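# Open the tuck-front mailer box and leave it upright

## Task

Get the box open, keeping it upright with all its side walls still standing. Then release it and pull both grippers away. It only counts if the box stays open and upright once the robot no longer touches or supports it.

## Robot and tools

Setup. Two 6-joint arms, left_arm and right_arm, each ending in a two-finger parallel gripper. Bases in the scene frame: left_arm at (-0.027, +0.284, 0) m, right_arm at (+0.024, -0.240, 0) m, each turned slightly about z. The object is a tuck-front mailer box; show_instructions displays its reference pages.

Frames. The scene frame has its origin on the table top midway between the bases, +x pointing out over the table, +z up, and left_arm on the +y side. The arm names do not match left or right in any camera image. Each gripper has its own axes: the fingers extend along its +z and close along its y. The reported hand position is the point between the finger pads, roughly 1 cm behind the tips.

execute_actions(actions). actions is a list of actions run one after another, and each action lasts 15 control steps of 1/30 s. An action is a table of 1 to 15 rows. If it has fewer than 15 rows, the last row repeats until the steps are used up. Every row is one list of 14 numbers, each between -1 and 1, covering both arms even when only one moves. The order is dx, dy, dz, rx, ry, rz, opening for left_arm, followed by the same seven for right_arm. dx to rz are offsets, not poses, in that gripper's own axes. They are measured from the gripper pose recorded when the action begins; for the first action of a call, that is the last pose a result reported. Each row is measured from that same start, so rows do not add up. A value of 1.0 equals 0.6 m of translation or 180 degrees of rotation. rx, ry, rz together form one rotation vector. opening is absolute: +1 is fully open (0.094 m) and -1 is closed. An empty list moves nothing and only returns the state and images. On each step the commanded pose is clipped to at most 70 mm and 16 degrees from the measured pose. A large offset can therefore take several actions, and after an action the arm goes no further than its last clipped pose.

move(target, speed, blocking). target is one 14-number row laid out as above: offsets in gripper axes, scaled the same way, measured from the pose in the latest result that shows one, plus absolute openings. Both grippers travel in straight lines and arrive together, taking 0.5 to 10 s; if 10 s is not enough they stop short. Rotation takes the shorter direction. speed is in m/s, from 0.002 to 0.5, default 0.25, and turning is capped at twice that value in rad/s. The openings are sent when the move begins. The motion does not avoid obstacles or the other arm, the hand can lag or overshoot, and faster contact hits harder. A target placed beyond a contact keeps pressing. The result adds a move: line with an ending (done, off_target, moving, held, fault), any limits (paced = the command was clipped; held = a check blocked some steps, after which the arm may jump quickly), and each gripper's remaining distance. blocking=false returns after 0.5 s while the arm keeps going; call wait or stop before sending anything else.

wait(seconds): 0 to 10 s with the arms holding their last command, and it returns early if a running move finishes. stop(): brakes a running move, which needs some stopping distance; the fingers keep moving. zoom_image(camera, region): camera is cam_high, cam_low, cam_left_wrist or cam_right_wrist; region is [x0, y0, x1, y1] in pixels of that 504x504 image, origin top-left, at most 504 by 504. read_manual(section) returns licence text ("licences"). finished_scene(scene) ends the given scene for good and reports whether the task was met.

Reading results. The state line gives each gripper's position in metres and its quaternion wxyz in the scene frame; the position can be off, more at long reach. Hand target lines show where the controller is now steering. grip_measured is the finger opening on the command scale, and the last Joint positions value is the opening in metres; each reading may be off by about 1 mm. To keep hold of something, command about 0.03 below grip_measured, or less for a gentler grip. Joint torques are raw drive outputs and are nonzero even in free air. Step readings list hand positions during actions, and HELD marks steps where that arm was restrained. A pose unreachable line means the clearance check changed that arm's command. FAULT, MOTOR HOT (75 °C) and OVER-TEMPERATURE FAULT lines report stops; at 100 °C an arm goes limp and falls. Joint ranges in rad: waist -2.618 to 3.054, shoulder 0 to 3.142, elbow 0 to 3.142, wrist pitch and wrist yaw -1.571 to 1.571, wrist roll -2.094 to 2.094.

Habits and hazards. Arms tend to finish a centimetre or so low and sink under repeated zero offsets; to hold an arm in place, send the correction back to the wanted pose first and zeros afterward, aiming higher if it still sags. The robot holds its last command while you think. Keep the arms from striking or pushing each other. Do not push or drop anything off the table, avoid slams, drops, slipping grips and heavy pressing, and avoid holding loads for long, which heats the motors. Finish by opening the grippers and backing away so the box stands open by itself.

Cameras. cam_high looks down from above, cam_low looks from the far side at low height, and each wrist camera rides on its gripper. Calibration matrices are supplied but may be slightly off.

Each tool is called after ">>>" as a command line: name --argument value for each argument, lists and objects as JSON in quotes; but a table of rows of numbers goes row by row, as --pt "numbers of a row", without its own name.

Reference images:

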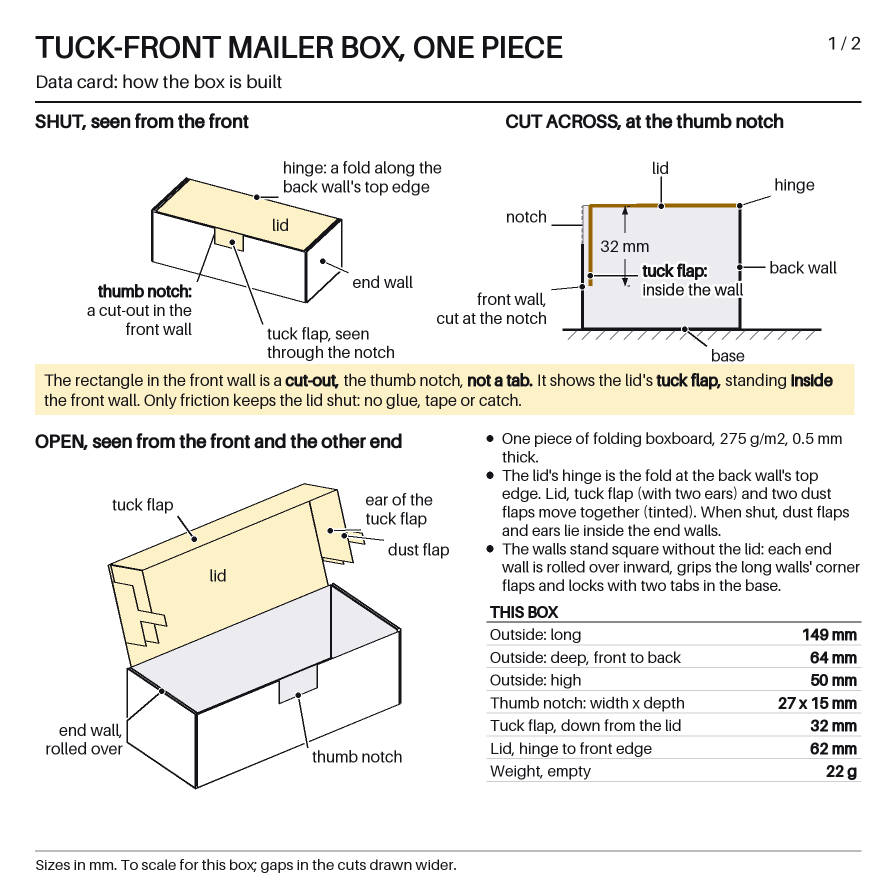

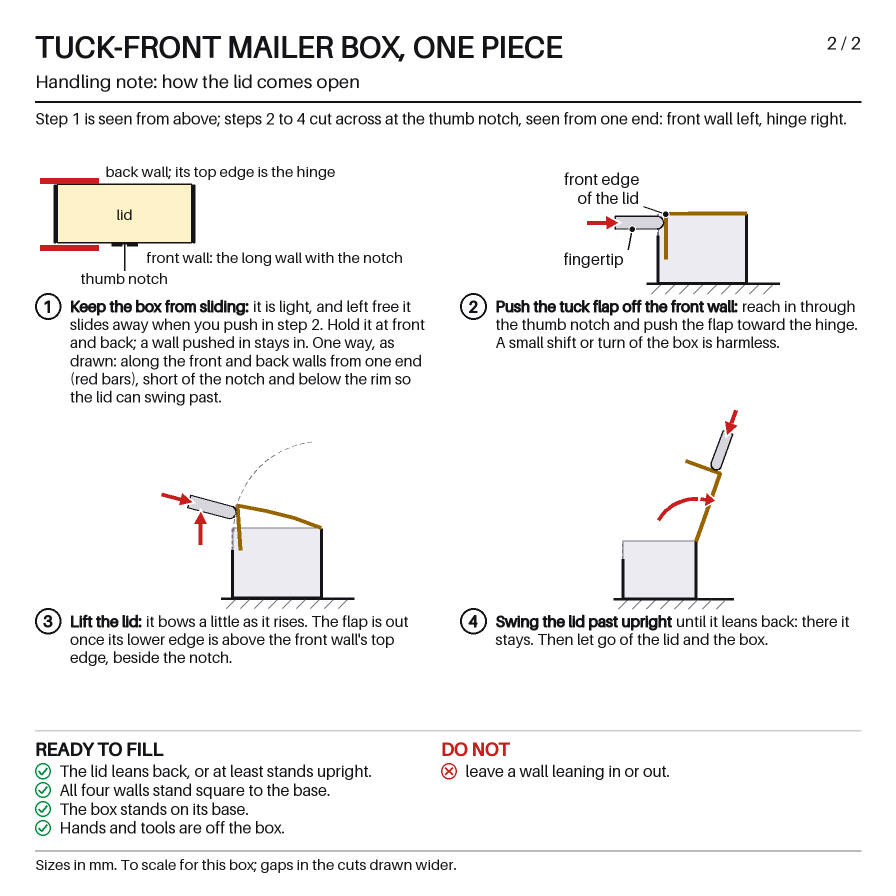

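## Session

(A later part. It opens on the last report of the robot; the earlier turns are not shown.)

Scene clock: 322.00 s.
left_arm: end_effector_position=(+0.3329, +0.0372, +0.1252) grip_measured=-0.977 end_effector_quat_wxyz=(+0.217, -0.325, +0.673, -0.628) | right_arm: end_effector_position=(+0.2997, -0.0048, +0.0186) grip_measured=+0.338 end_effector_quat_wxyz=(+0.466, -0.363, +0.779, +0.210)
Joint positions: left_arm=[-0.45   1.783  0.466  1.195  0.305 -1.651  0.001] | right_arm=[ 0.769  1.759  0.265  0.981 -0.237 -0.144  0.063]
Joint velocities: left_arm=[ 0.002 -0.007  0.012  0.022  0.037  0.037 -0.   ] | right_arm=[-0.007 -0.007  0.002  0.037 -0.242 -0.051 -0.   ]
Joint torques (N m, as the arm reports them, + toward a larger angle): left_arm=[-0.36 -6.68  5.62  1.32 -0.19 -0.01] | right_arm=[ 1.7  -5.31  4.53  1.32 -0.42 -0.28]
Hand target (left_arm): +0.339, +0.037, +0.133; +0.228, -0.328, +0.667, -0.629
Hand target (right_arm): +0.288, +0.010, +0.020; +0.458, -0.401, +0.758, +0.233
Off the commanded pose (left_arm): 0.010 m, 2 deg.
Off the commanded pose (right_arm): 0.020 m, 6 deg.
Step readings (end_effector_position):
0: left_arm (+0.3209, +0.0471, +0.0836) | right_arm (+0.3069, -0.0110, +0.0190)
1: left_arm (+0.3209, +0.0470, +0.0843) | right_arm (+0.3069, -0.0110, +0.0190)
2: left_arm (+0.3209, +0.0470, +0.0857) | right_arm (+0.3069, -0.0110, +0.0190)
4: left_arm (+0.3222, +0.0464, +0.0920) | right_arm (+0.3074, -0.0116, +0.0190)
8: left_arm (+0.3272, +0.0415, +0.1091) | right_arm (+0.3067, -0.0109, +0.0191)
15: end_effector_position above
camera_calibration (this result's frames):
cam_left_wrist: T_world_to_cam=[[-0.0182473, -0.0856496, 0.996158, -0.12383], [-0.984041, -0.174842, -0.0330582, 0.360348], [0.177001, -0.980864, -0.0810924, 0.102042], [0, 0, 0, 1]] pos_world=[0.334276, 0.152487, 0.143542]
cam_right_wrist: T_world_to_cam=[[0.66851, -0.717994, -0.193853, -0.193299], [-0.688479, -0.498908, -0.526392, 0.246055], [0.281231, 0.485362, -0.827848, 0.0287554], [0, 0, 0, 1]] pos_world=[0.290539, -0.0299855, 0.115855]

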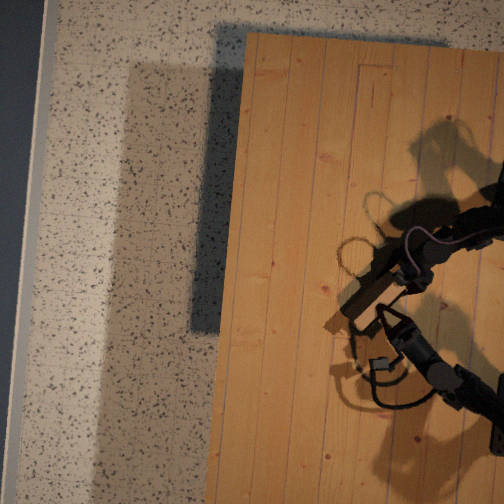

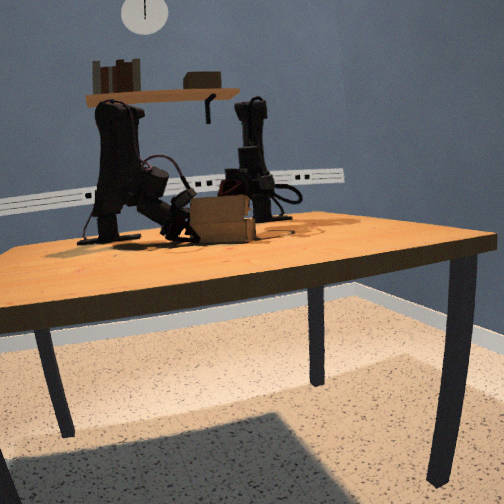

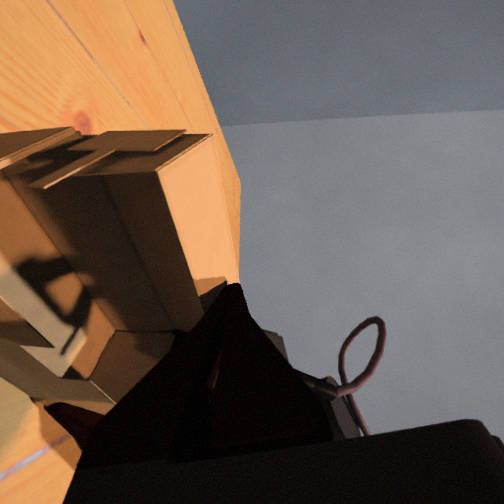

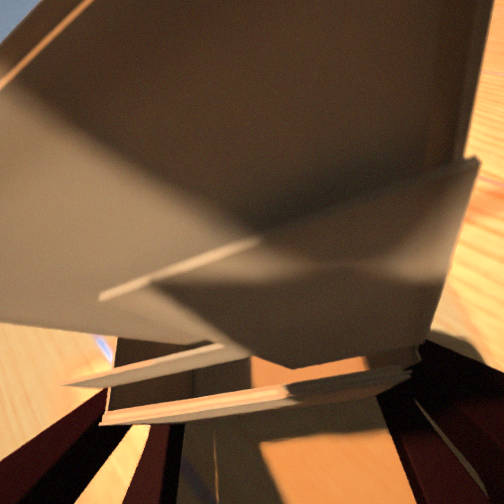

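>>> move --target '[-0.01,-0.02,0.085,0.01,0,0,-1,-0.008,0.008,0.007,-0.008,-0.003,-0.004,0.33]' --speed 0.05

Scene clock: 329.00 s.
left_arm: end_effector_position=(+0.3718, +0.0112, +0.1360) grip_measured=-0.977 end_effector_quat_wxyz=(+0.229, -0.316, +0.656, -0.646) | right_arm: end_effector_position=(+0.2987, -0.0043, +0.0181) grip_measured=+0.338 end_effector_quat_wxyz=(+0.463, -0.359, +0.781, +0.215)
Joint positions: left_arm=[-0.468  1.916  0.65   1.203  0.281 -1.662  0.001] | right_arm=[ 0.769  1.759  0.265  0.978 -0.243 -0.132  0.063]
Joint velocities: left_arm=[-0.002 -0.002 -0.002 -0.007  0.007  0.037 -0.   ] | right_arm=[-0.002  0.017  0.012 -0.022 -0.007 -0.11  -0.   ]
Joint torques (N m, as the arm reports them, + toward a larger angle): left_arm=[-0.77 -6.24  5.91  1.23 -0.07 -0.05] | right_arm=[ 0.8  -4.93  4.86  1.46 -0.17 -0.16]
Hand target (left_arm): +0.374, +0.006, +0.130; +0.222, -0.322, +0.662, -0.639
Hand target (right_arm): +0.300, +0.003, +0.021; +0.467, -0.372, +0.772, +0.219
Off the commanded pose (left_arm): 0.009 m, 2 deg.
Off the commanded pose (right_arm): 0.008 m, 2 deg.
move: done
camera_calibration (this result's frames):
cam_left_wrist: T_world_to_cam=[[-0.0639793, -0.0526012, 0.996564, -0.119544], [-0.980634, -0.181911, -0.0725583, 0.398644], [0.185102, -0.981907, -0.039944, 0.0619645], [0, 0, 0, 1]] pos_world=[0.371806, 0.127073, 0.150533]
cam_right_wrist: T_world_to_cam=[[0.665838, -0.716706, -0.207347, -0.191235], [-0.694987, -0.494706, -0.521784, 0.247193], [0.27139, 0.491527, -0.827495, 0.0313204], [0, 0, 0, 1]] pos_world=[0.290627, -0.0301669, 0.115247]

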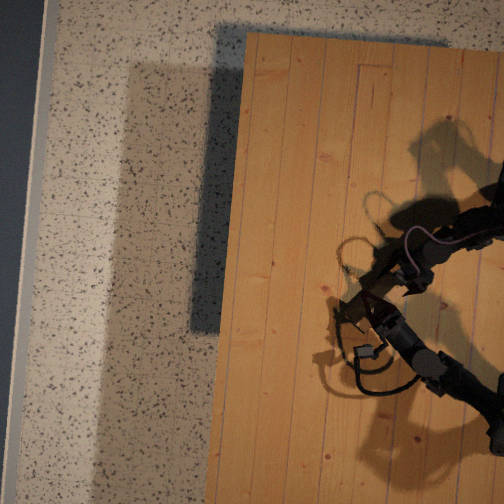

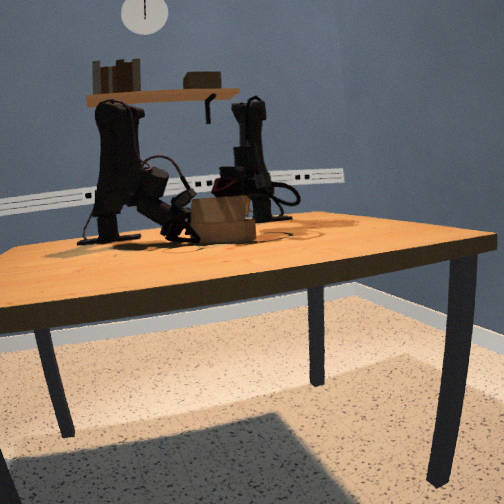

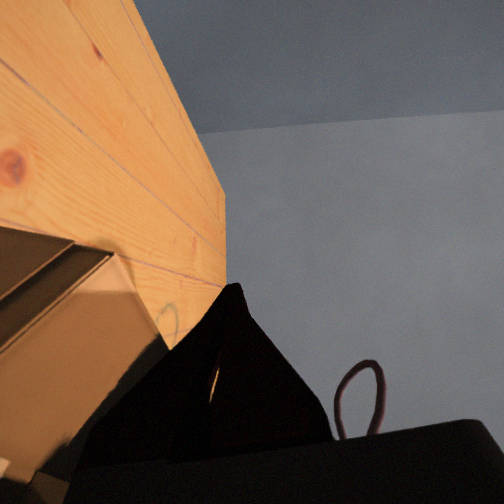

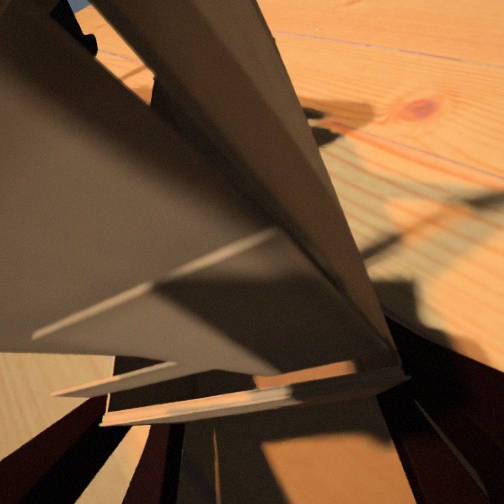

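Slid over it. Lift off, back up, go under the flap.

>>> move --target '[0,-0.04,-0.02,0,0,0,-1,-0.008,0,0.007,0,-0.003,0,0.33]' --speed 0.08

>>> move --target '[-0.02,0,-0.14,-0.05,0,0.02,-1,-0.008,0,0.007,0,-0.003,0,0.33]' --speed 0.15

>>> move --target '[0,0.1,0.02,0,0,0,-1,-0.008,0,0.007,0,-0.003,0,0.33]' --speed 0.1

Scene clock: 338.47 s.
left_arm: end_effector_position=(+0.3688, +0.0150, +0.1584) grip_measured=-0.977 end_effector_quat_wxyz=(+0.228, -0.315, +0.656, -0.647) | right_arm: end_effector_position=(+0.2987, -0.0043, +0.0181) grip_measured=+0.338 end_effector_quat_wxyz=(+0.462, -0.358, +0.782, +0.216)
Joint positions: left_arm=[-0.461  1.817  0.65   1.106  0.29  -1.662  0.001] | right_arm=[ 0.769  1.759  0.265  0.978 -0.243 -0.128  0.063]
Joint velocities: left_arm=[-0.002  0.012  0.012 -0.022  0.037 -0.007  0.   ] | right_arm=[-0.002 -0.007  0.017  0.007 -0.022 -0.037 -0.   ]
Joint torques (N m, as the arm reports them, + toward a larger angle): left_arm=[ 0.69 -8.84  3.83  1.48  0.07 -0.02] | right_arm=[ 0.65 -4.63  4.85  1.43 -0.04  0.02]
Hand target (left_arm): +0.366, +0.020, +0.161; +0.229, -0.316, +0.656, -0.646
Hand target (right_arm): +0.302, +0.000, +0.020; +0.466, -0.358, +0.779, +0.217
Off the commanded pose (left_arm): 0.006 m, 0 deg.
Off the commanded pose (right_arm): 0.006 m, 1 deg.
move: done
camera_calibration (this result's frames):
cam_left_wrist: T_world_to_cam=[[-0.0655454, -0.0506289, 0.996564, -0.141291], [-0.980865, -0.180215, -0.0736683, 0.398267], [0.183326, -0.982323, -0.0378478, 0.0674515], [0, 0, 0, 1]] pos_world=[0.369019, 0.130879, 0.172698]
cam_right_wrist: T_world_to_cam=[[0.663994, -0.717468, -0.210598, -0.190629], [-0.697219, -0.492302, -0.52108, 0.247857], [0.27018, 0.492827, -0.827118, 0.0316805], [0, 0, 0, 1]] pos_world=[0.290828, -0.0303631, 0.11521]

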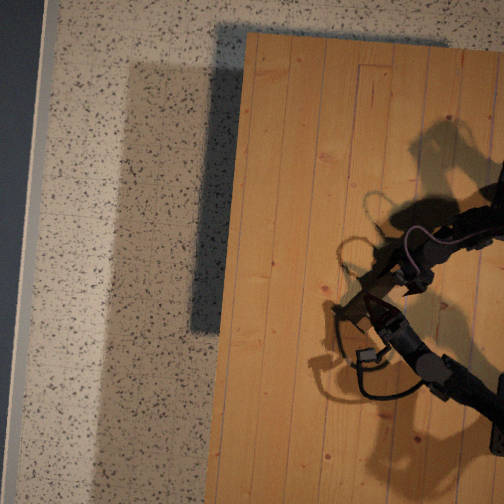

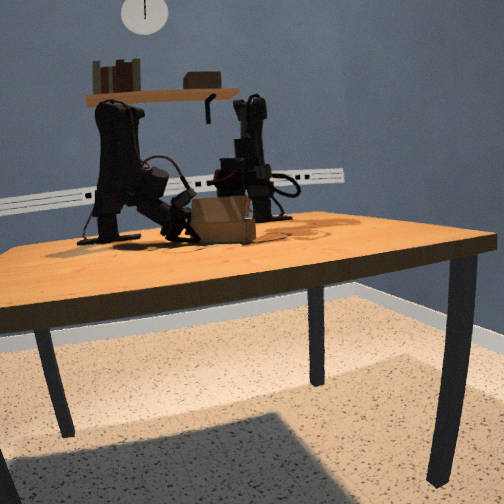

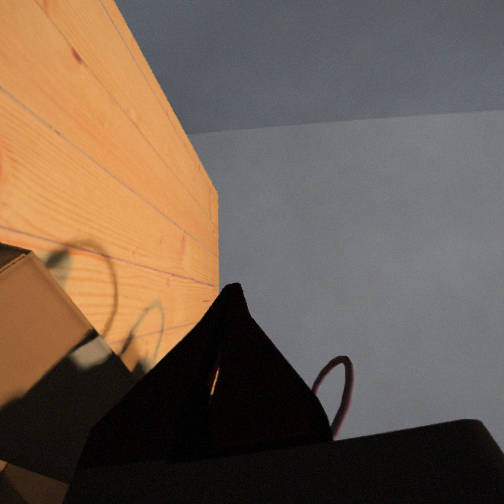

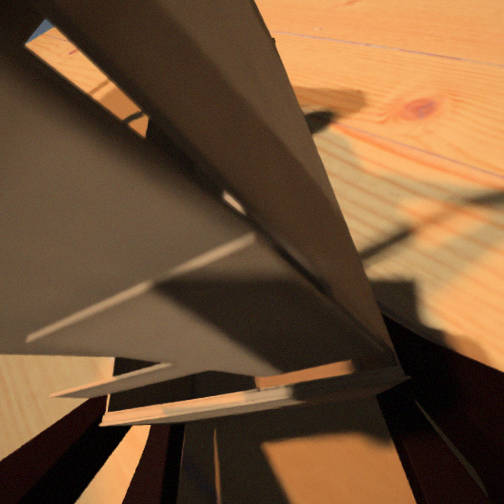

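Scene clock: 339.80 s.
left_arm: end_effector_position=(+0.3190, +0.0804, +0.1558) grip_measured=-0.977 end_effector_quat_wxyz=(+0.218, -0.317, +0.717, -0.581) | right_arm: end_effector_position=(+0.2987, -0.0043, +0.0181) grip_measured=+0.338 end_effector_quat_wxyz=(+0.462, -0.357, +0.782, +0.216)
Joint positions: left_arm=[-0.315  1.419  0.464  0.699  0.435 -1.519  0.001] | right_arm=[ 0.769  1.759  0.265  0.978 -0.243 -0.126  0.063]
Joint velocities: left_arm=[ 0.007 -0.017 -0.022 -0.11  -0.037  0.007 -0.001] | right_arm=[-0.007 -0.012 -0.007 -0.007  0.022 -0.022 -0.001]
Joint torques (N m, as the arm reports them, + toward a larger angle): left_arm=[ 0.62 -6.23  5.64  1.4   0.13  0.09] | right_arm=[ 0.47 -4.71  4.83  1.46 -0.07  0.04]
Hand target (left_arm): +0.318, +0.083, +0.163; +0.225, -0.311, +0.715, -0.585
Hand target (right_arm): +0.302, +0.000, +0.020; +0.466, -0.357, +0.780, +0.218
Off the commanded pose (left_arm): 0.007 m, 1 deg.
Off the commanded pose (right_arm): 0.006 m, 1 deg.
move: done
camera_calibration (this result's frames):
cam_left_wrist: T_world_to_cam=[[0.0168521, -0.206672, 0.978265, -0.149583], [-0.98779, -0.154998, -0.0157292, 0.352143], [0.15488, -0.966055, -0.206761, 0.174831], [0, 0, 0, 1]] pos_world=[0.323286, 0.192563, 0.188019]
cam_right_wrist: T_world_to_cam=[[0.663068, -0.717846, -0.212223, -0.190325], [-0.698333, -0.491099, -0.520723, 0.248188], [0.269577, 0.493477, -0.826927, 0.0318601], [0, 0, 0, 1]] pos_world=[0.290928, -0.0304613, 0.115192]

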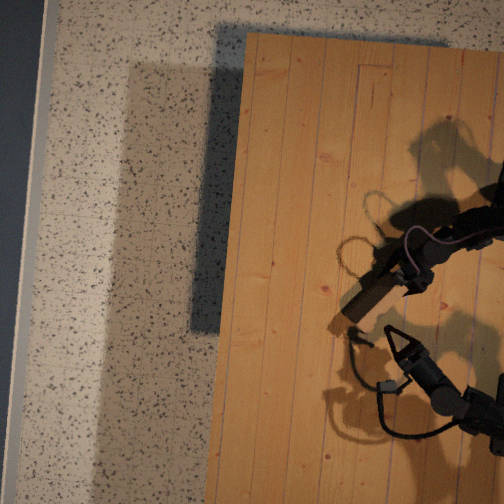

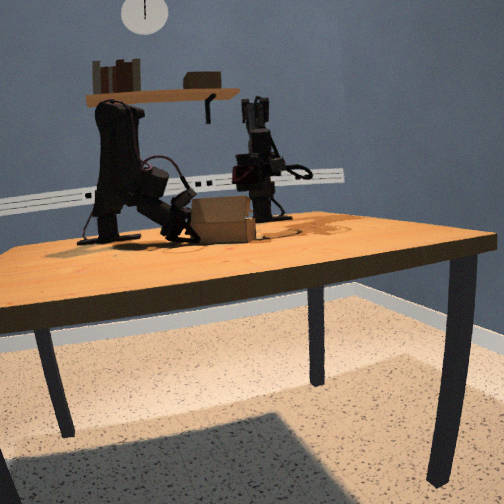

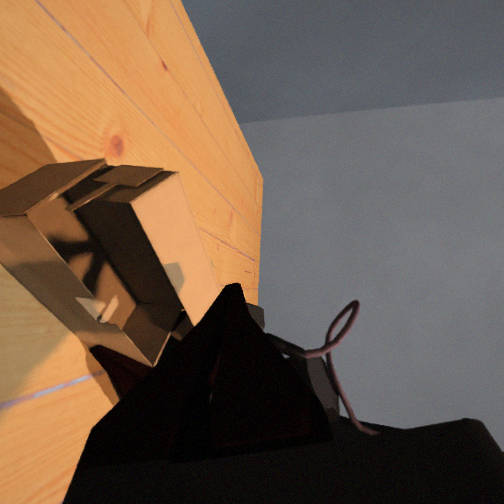

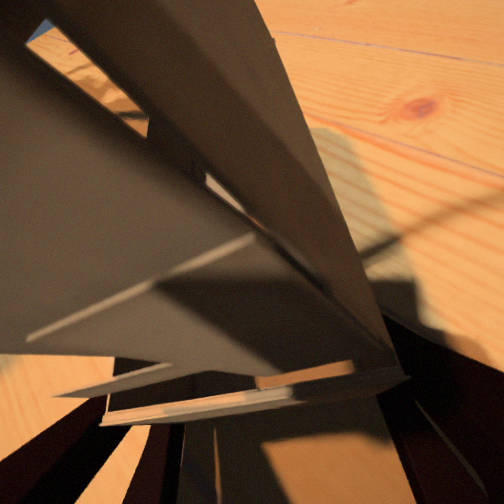

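Scene clock: 341.13 s.
left_arm: end_effector_position=(+0.3167, +0.0813, +0.0952) grip_measured=-0.977 end_effector_quat_wxyz=(+0.216, -0.320, +0.718, -0.580) | right_arm: end_effector_position=(+0.2987, -0.0043, +0.0181) grip_measured=+0.338 end_effector_quat_wxyz=(+0.462, -0.357, +0.783, +0.217)
Joint positions: left_arm=[-0.315  1.702  0.36   1.081  0.435 -1.521  0.001] | right_arm=[ 0.769  1.759  0.265  0.978 -0.243 -0.125  0.063]
Joint velocities: left_arm=[ 0.007  0.007 -0.002 -0.007  0.022  0.022 -0.   ] | right_arm=[-0.012 -0.027 -0.022  0.037  0.007 -0.007 -0.001]
Joint torques (N m, as the arm reports them, + toward a larger angle): left_arm=[-0.54 -4.33  3.53  1.8   0.   -0.01] | right_arm=[ 0.56 -4.64  4.82  1.5  -0.03  0.03]
Hand target (left_arm): +0.315, +0.080, +0.094; +0.218, -0.317, +0.717, -0.581
Hand target (right_arm): +0.302, +0.000, +0.020; +0.466, -0.356, +0.780, +0.218
Off the commanded pose (left_arm): 0.002 m, 0 deg.
Off the commanded pose (right_arm): 0.006 m, 1 deg.
move: done
camera_calibration (this result's frames):
cam_left_wrist: T_world_to_cam=[[0.0245991, -0.207756, 0.977871, -0.0923573], [-0.987757, -0.155785, -0.00824993, 0.348402], [0.154052, -0.965696, -0.209045, 0.163961], [0, 0, 0, 1]] pos_world=[0.32115, 0.193425, 0.127463]
cam_right_wrist: T_world_to_cam=[[0.662512, -0.718071, -0.213197, -0.190142], [-0.699001, -0.490377, -0.520508, 0.248387], [0.269215, 0.493867, -0.826812, 0.0319678], [0, 0, 0, 1]] pos_world=[0.290987, -0.0305203, 0.115181]

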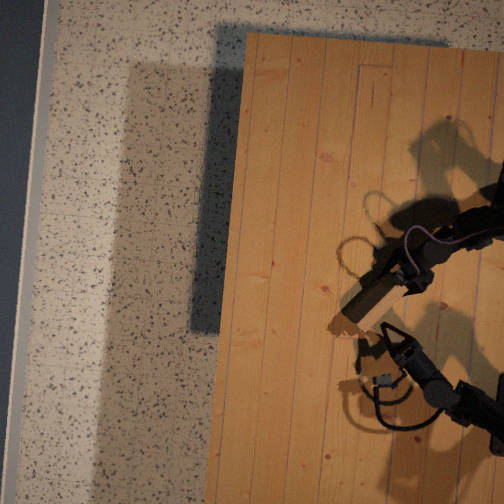

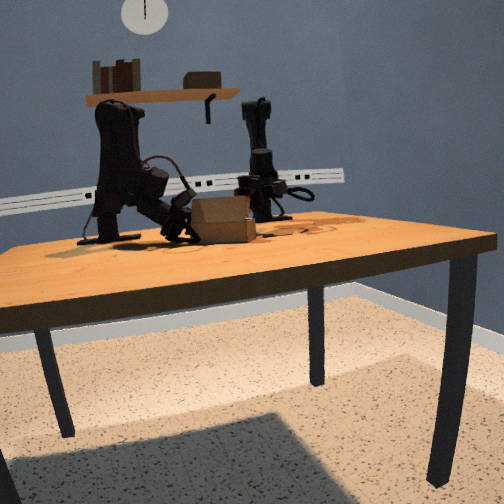

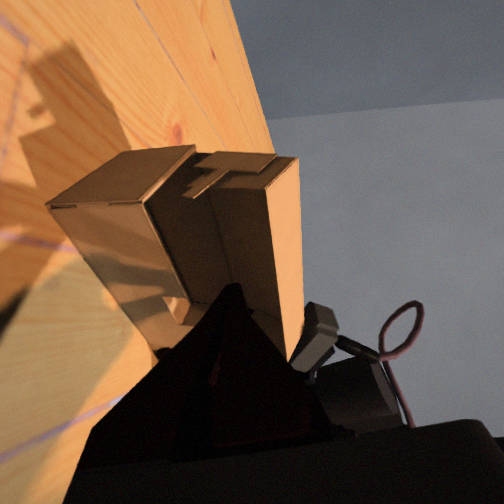

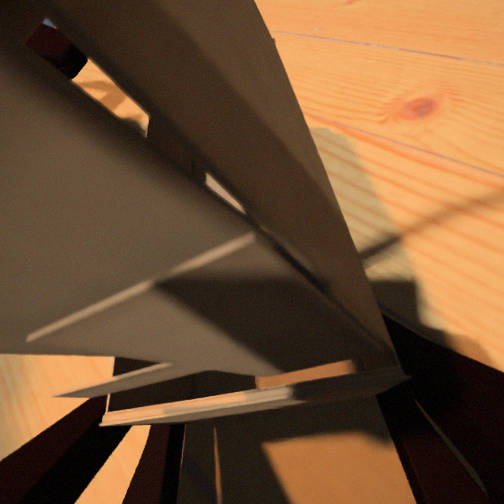

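>>> move --target '[0,-0.082,0.177,0,0,0,-1,-0.008,0.003,0.007,-0.003,-0.003,-0.003,0.33]' --speed 0.07

Scene clock: 347.67 s.
left_arm: end_effector_position=(+0.3898, +0.0097, +0.1025) grip_measured=-0.977 end_effector_quat_wxyz=(+0.203, -0.329, +0.725, -0.569) | right_arm: end_effector_position=(+0.3114, -0.0148, +0.0206) grip_measured=+0.337 end_effector_quat_wxyz=(+0.476, -0.320, +0.796, +0.194)
Joint positions: left_arm=[-0.441  1.914  0.779  0.849  0.317 -1.562  0.001] | right_arm=[ 0.762  1.759  0.265  0.996 -0.166 -0.085  0.063]
Joint velocities: left_arm=[ 0.002 -0.012  0.002 -0.007  0.037 -0.007  0.   ] | right_arm=[-0.002  0.017 -0.017 -0.007  0.066 -0.066 -0.001]
Joint torques (N m, as the arm reports them, + toward a larger angle): left_arm=[-0.91 -7.45  7.58  1.59 -0.1  -0.01] | right_arm=[ 1.1  -4.85  4.56  1.36 -0.67 -0.35]
Hand target (left_arm): +0.398, +0.001, +0.117; +0.215, -0.321, +0.717, -0.581
Hand target (right_arm): +0.301, +0.000, +0.021; +0.466, -0.360, +0.778, +0.219
Off the commanded pose (left_arm): 0.020 m, 2 deg.
Off the commanded pose (right_arm): 0.019 m, 6 deg.
move: off_target (left_arm, right_arm)
camera_calibration (this result's frames):
cam_left_wrist: T_world_to_cam=[[0.0620966, -0.218965, 0.973755, -0.130243], [-0.987733, -0.153539, 0.028462, 0.405752], [0.143277, -0.963577, -0.225814, 0.0910365], [0, 0, 0, 1]] pos_world=[0.395819, 0.121501, 0.135834]
cam_right_wrist: T_world_to_cam=[[0.595296, -0.775877, -0.208896, -0.185676], [-0.73609, -0.422356, -0.528949, 0.266162], [0.322171, 0.468648, -0.822542, 0.0188476], [0, 0, 0, 1]] pos_world=[0.300379, -0.0404791, 0.117502]

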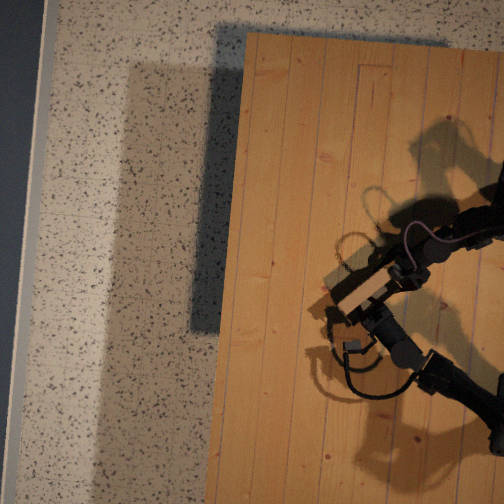

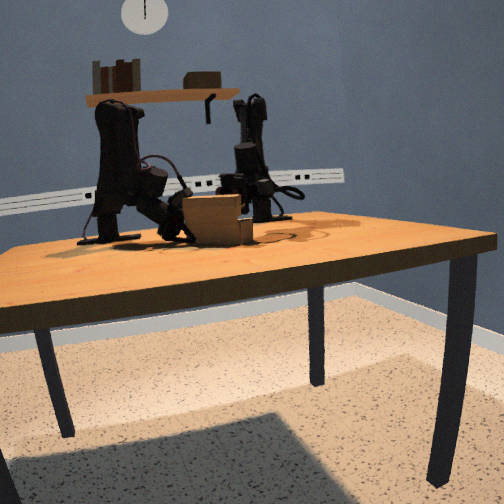

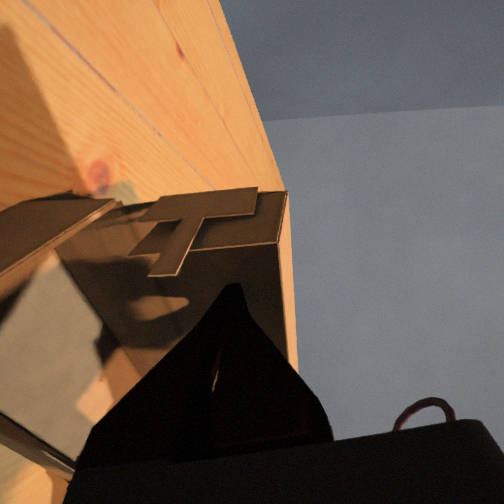

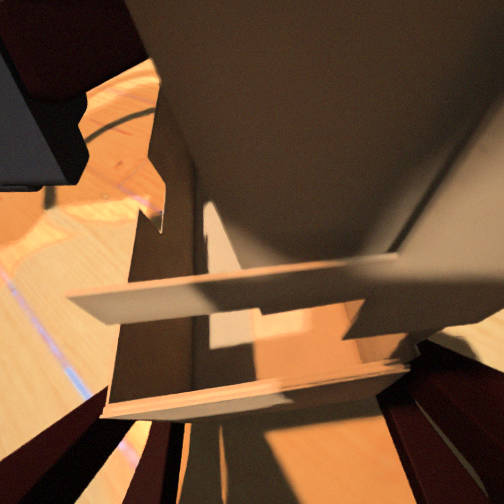

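>>> execute_actions --actions '[[[0,-0.04,0.035,0.012,0,0,-1,0,0.045,0.004,-0.044,0.003,-0.03,0.33]],[[0,-0.035,0.04,0.01,0,0,-1,0,0.04,0.004,-0.04,0.003,-0.025,0.33]]]'

Scene clock: 355.27 s.
left_arm: end_effector_position=(+0.4137, -0.0107, +0.1029) grip_measured=-0.977 end_effector_quat_wxyz=(+0.191, -0.340, +0.723, -0.570) | right_arm: end_effector_position=(+0.3003, -0.0055, +0.0192) grip_measured=+0.337 end_effector_quat_wxyz=(+0.467, -0.366, +0.777, +0.211)
Joint positions: left_arm=[-0.459  1.994  0.921  0.778  0.306 -1.596  0.001] | right_arm=[ 0.76   1.759  0.265  0.982 -0.25  -0.154  0.063]
Joint velocities: left_arm=[-0.007  0.012 -0.007 -0.022 -0.022 -0.007 -0.   ] | right_arm=[-0.007 -0.017 -0.002  0.066 -0.125 -0.081  0.001]
Joint torques (N m, as the arm reports them, + toward a larger angle): left_arm=[-0.67 -8.4   7.08  1.56 -0.01  0.  ] | right_arm=[ 0.91 -5.59  4.86  1.2  -0.28 -0.14]
Hand target (left_arm): +0.419, -0.017, +0.113; +0.197, -0.333, +0.718, -0.578
Hand target (right_arm): +0.297, +0.003, +0.020; +0.461, -0.385, +0.768, +0.221
Off the commanded pose (left_arm): 0.014 m, 1 deg.
Off the commanded pose (right_arm): 0.009 m, 3 deg.
Step readings (end_effector_position; steps 1 to 15: 1st action; 16 to 30: 2nd action):
0: left_arm (+0.3898, +0.0097, +0.1025) | right_arm (+0.3114, -0.0148, +0.0206)
1: left_arm (+0.3910, +0.0087, +0.1028) | right_arm (+0.3111, -0.0145, +0.0206)
2: left_arm (+0.3934, +0.0069, +0.1022) | right_arm (+0.3111, -0.0144, +0.0207)
4: left_arm (+0.3966, +0.0035, +0.1004) | right_arm (+0.3114, -0.0146, +0.0209)
8: left_arm (+0.3978, +0.0020, +0.1001) | right_arm (+0.3120, -0.0155, +0.0209)
15: left_arm (+0.3979, +0.0020, +0.1001) | right_arm (+0.3121, -0.0156, +0.0209)
16: left_arm (+0.3990, +0.0009, +0.0997) | right_arm (+0.3123, -0.0158, +0.0210)
17: left_arm (+0.4014, -0.0016, +0.0990) | right_arm (+0.3133, -0.0166, +0.0213)
19: left_arm (+0.4053, -0.0066, +0.0977) | right_arm (+0.3156, -0.0190, +0.0218)
23: left_arm (+0.4119, -0.0108, +0.1012) | right_arm (+0.3051, -0.0092, +0.0201)
30: end_effector_position above
camera_calibration (this result's frames):
cam_left_wrist: T_world_to_cam=[[0.0907032, -0.202927, 0.974984, -0.148435], [-0.986106, -0.155111, 0.0594542, 0.422275], [0.139165, -0.966831, -0.214177, 0.068451], [0, 0, 0, 1]] pos_world=[0.420346, 0.101559, 0.134276]
cam_right_wrist: T_world_to_cam=[[0.67472, -0.712954, -0.190915, -0.195976], [-0.682303, -0.503871, -0.529695, 0.244587], [0.281452, 0.487658, -0.826423, 0.0293553], [0, 0, 0, 1]] pos_world=[0.290849, -0.0307967, 0.116402]

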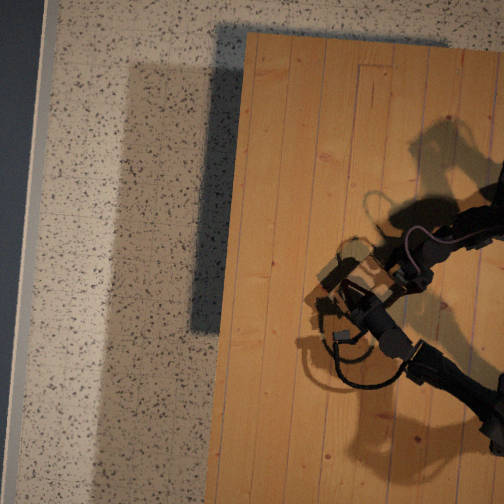

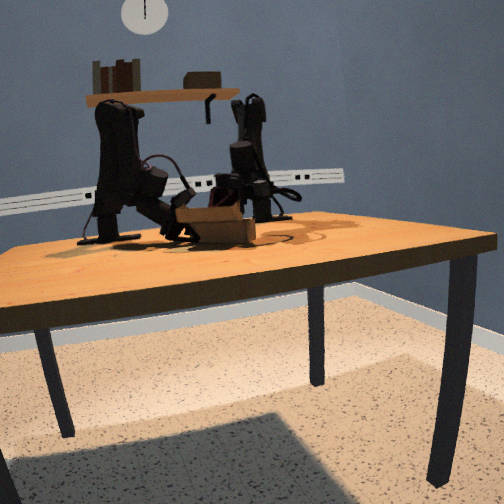

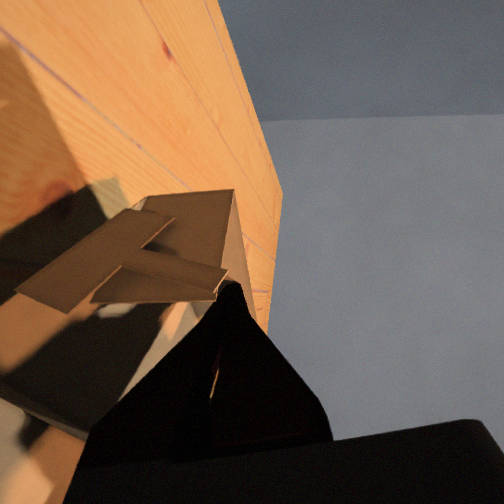

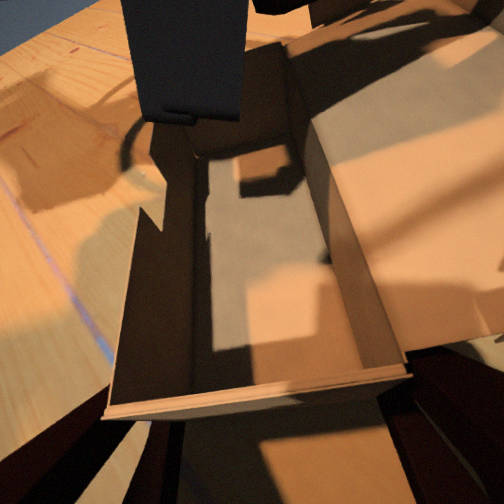

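Open. Retreat.

>>> move --target '[0,-0.02,-0.25,0,0,0,-1,-0.008,0,0.007,0,-0.003,0,0.33]' --speed 0.2

>>> execute_actions --actions '[[[0,0,0,0,0,0,-1,0,0,0,0,0,0,0.55]]]'

>>> move --target '[0,0,0,0,0,0,-1,0.03,0,-0.14,0,0,0,0.55]' --speed 0.12

Scene clock: 363.33 s.
left_arm: end_effector_position=(+0.3204, +0.0893, +0.1544) grip_measured=-0.977 end_effector_quat_wxyz=(+0.189, -0.343, +0.725, -0.567) | right_arm: end_effector_position=(+0.2989, -0.0045, +0.0190) grip_measured=+0.337 end_effector_quat_wxyz=(+0.465, -0.367, +0.776, +0.215)
Joint positions: left_arm=[-0.275  1.386  0.507  0.551  0.479 -1.537  0.001] | right_arm=[ 0.76   1.759  0.265  0.98  -0.259 -0.152  0.063]
Joint velocities: left_arm=[-0.007  0.002 -0.002 -0.037  0.022 -0.022 -0.001] | right_arm=[ 0.002 -0.007 -0.002  0.037  0.051  0.007  0.   ]
Joint torques (N m, as the arm reports them, + toward a larger angle): left_arm=[ 0.67 -5.99  5.42  1.38  0.16  0.08] | right_arm=[ 0.74 -4.72  4.84  1.45  0.04  0.04]
Hand target (left_arm): +0.318, +0.092, +0.159; +0.192, -0.339, +0.724, -0.569
Hand target (right_arm): +0.304, -0.001, +0.022; +0.471, -0.365, +0.775, +0.213
Off the commanded pose (left_arm): 0.004 m, 1 deg.
Off the commanded pose (right_arm): 0.007 m, 1 deg.
move: done
camera_calibration (this result's frames):
cam_left_wrist: T_world_to_cam=[[0.100224, -0.205648, 0.97348, -0.172439], [-0.985102, -0.157931, 0.0680578, 0.34137], [0.139746, -0.965799, -0.218413, 0.189514], [0, 0, 0, 1]] pos_world=[0.327083, 0.201483, 0.186025]
cam_right_wrist: T_world_to_cam=[[0.679101, -0.707095, -0.197077, -0.195485], [-0.681211, -0.507067, -0.528049, 0.243683], [0.273449, 0.492849, -0.82603, 0.0314874], [0, 0, 0, 1]] pos_world=[0.290143, -0.0301813, 0.11616]

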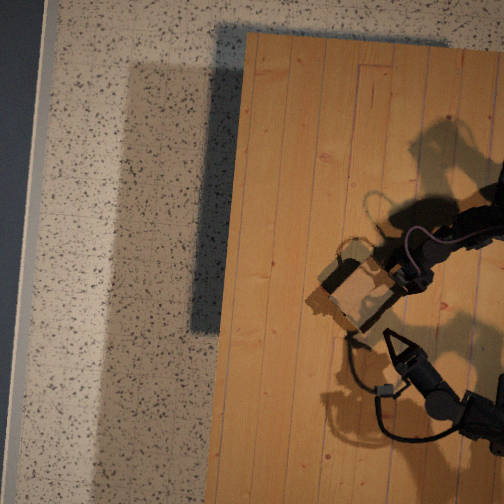

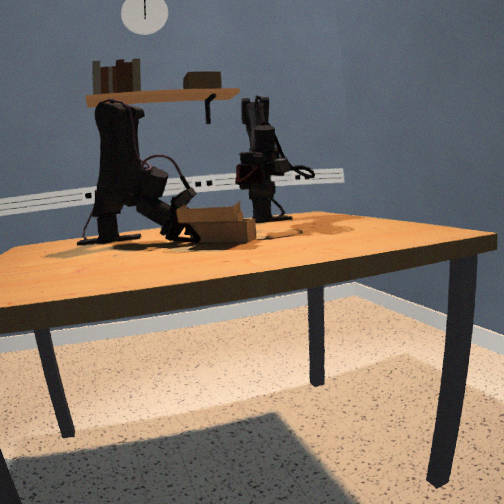

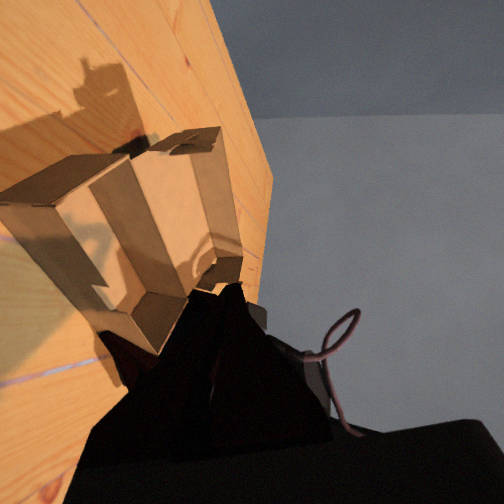

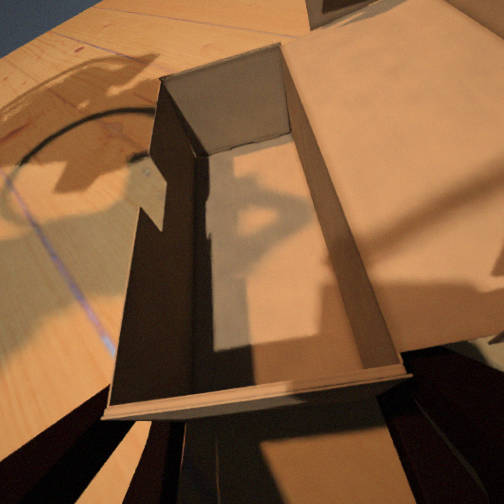

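Scene clock: 363.83 s.
left_arm: end_effector_position=(+0.3204, +0.0893, +0.1544) grip_measured=-0.977 end_effector_quat_wxyz=(+0.189, -0.343, +0.725, -0.567) | right_arm: end_effector_position=(+0.2989, -0.0045, +0.0190) grip_measured=+0.548 end_effector_quat_wxyz=(+0.465, -0.367, +0.776, +0.215)
Joint positions: left_arm=[-0.275  1.386  0.507  0.551  0.479 -1.537  0.001] | right_arm=[ 0.76   1.759  0.265  0.98  -0.259 -0.152  0.073]
Joint velocities: left_arm=[ 0.002  0.002  0.012  0.007 -0.007  0.022  0.   ] | right_arm=[-0.002 -0.012  0.002  0.11  -0.037 -0.051 -0.   ]
Joint torques (N m, as the arm reports them, + toward a larger angle): left_arm=[-0.03 -4.26  5.67  1.49  0.08 -0.02] | right_arm=[-0.05 -5.38  3.58  1.43 -0.06 -0.02]
Hand target (left_arm): +0.320, +0.089, +0.154; +0.189, -0.343, +0.725, -0.567
Hand target (right_arm): +0.299, -0.004, +0.019; +0.465, -0.367, +0.776, +0.215
Off the commanded pose (left_arm): 0.000 m, 0 deg.
Off the commanded pose (right_arm): 0.000 m, 0 deg.
Step readings (end_effector_position):
0: left_arm (+0.3204, +0.0893, +0.1544) | right_arm (+0.2989, -0.0045, +0.0190)
1: left_arm (+0.3204, +0.0893, +0.1544) | right_arm (+0.2989, -0.0045, +0.0190)
2: left_arm (+0.3204, +0.0893, +0.1544) | right_arm (+0.2989, -0.0045, +0.0190)
4: left_arm (+0.3204, +0.0893, +0.1544) | right_arm (+0.2989, -0.0045, +0.0190)
8: left_arm (+0.3204, +0.0893, +0.1544) | right_arm (+0.2989, -0.0045, +0.0190)
15: end_effector_position above
camera_calibration (this result's frames):
cam_left_wrist: T_world_to_cam=[[0.100224, -0.205648, 0.97348, -0.172439], [-0.985102, -0.157931, 0.0680578, 0.34137], [0.139746, -0.965799, -0.218413, 0.189514], [0, 0, 0, 1]] pos_world=[0.327083, 0.201483, 0.186025]
cam_right_wrist: T_world_to_cam=[[0.679101, -0.707095, -0.197077, -0.195485], [-0.681211, -0.507067, -0.528049, 0.243683], [0.273449, 0.492849, -0.82603, 0.0314874], [0, 0, 0, 1]] pos_world=[0.290143, -0.0301813, 0.11616]

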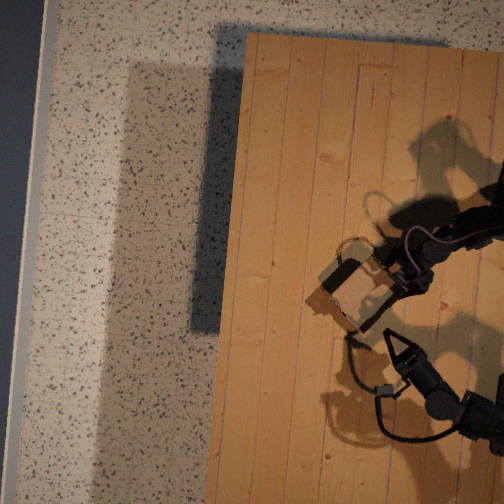

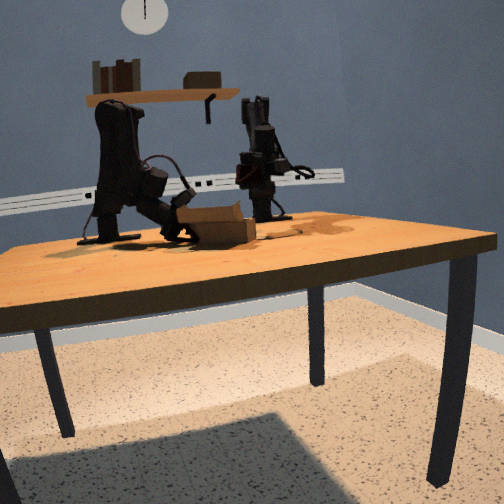

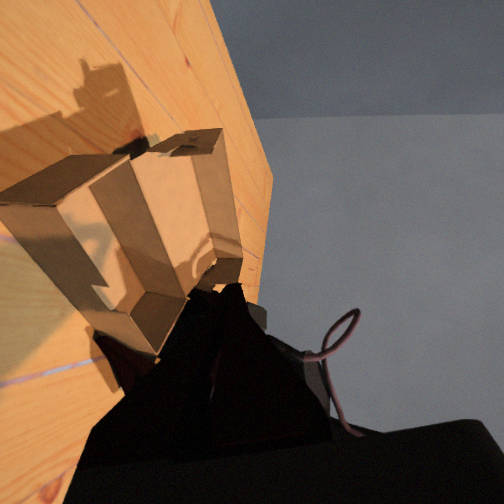

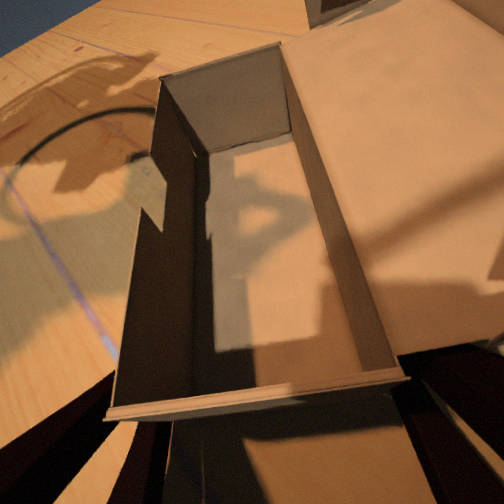

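Scene clock: 365.40 s.
left_arm: end_effector_position=(+0.3204, +0.0893, +0.1544) grip_measured=-0.977 end_effector_quat_wxyz=(+0.189, -0.343, +0.725, -0.567) | right_arm: end_effector_position=(+0.2459, -0.0686, +0.0371) grip_measured=+0.548 end_effector_quat_wxyz=(+0.456, -0.365, +0.783, +0.212)
Joint positions: left_arm=[-0.275  1.386  0.507  0.551  0.479 -1.537  0.001] | right_arm=[ 0.583  1.186  0.027  0.592 -0.404 -0.247  0.073]
Joint velocities: left_arm=[-0.007 -0.002  0.002 -0.051 -0.022 -0.007 -0.001] | right_arm=[-0.007 -0.007 -0.012 -0.007  0.037  0.007 -0.001]
Joint torques (N m, as the arm reports them, + toward a larger angle): left_arm=[-0.02 -4.24  5.72  1.51  0.08 -0.02] | right_arm=[-0.83 -3.73  4.91  1.34 -0.25 -0.09]
Hand target (left_arm): +0.320, +0.089, +0.154; +0.189, -0.343, +0.725, -0.567
Hand target (right_arm): +0.247, -0.068, +0.043; +0.465, -0.368, +0.776, +0.214
Off the commanded pose (left_arm): 0.000 m, 0 deg.
Off the commanded pose (right_arm): 0.006 m, 1 deg.
move: done
camera_calibration (this result's frames):
cam_left_wrist: T_world_to_cam=[[0.100224, -0.205648, 0.97348, -0.172439], [-0.985102, -0.157931, 0.0680578, 0.34137], [0.139746, -0.965799, -0.218413, 0.189514], [0, 0, 0, 1]] pos_world=[0.327083, 0.201483, 0.186025]
cam_right_wrist: T_world_to_cam=[[0.670209, -0.714441, -0.200981, -0.199449], [-0.694569, -0.508362, -0.50906, 0.187128], [0.261522, 0.480772, -0.836938, 0.0950256], [0, 0, 0, 1]] pos_world=[0.238795, -0.0930513, 0.134705]

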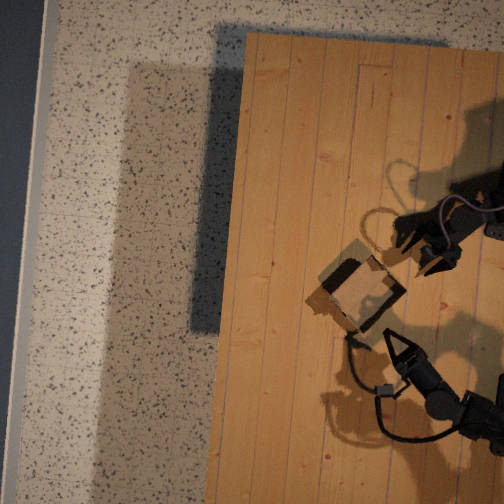

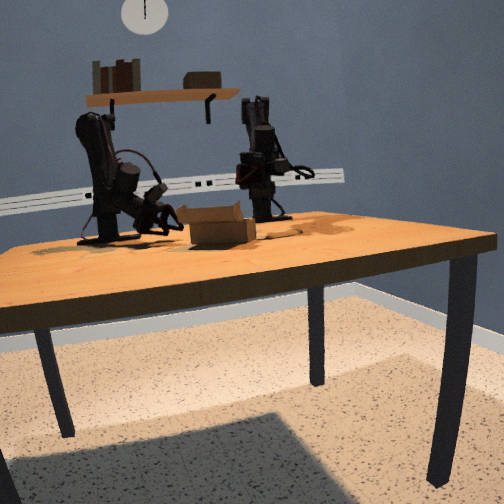

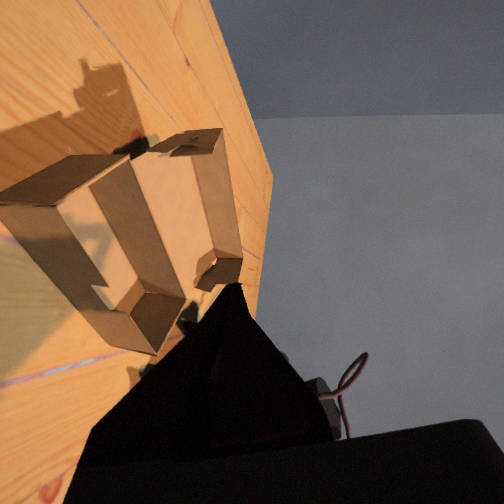

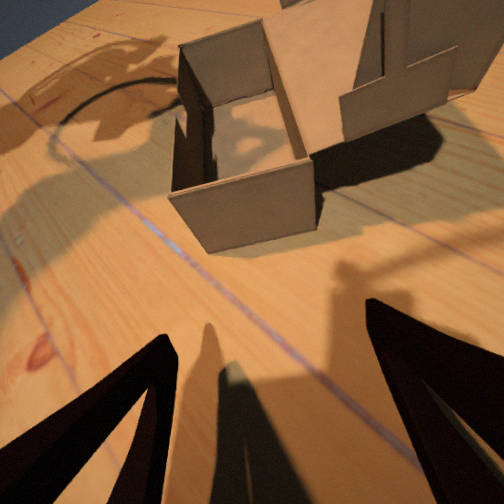

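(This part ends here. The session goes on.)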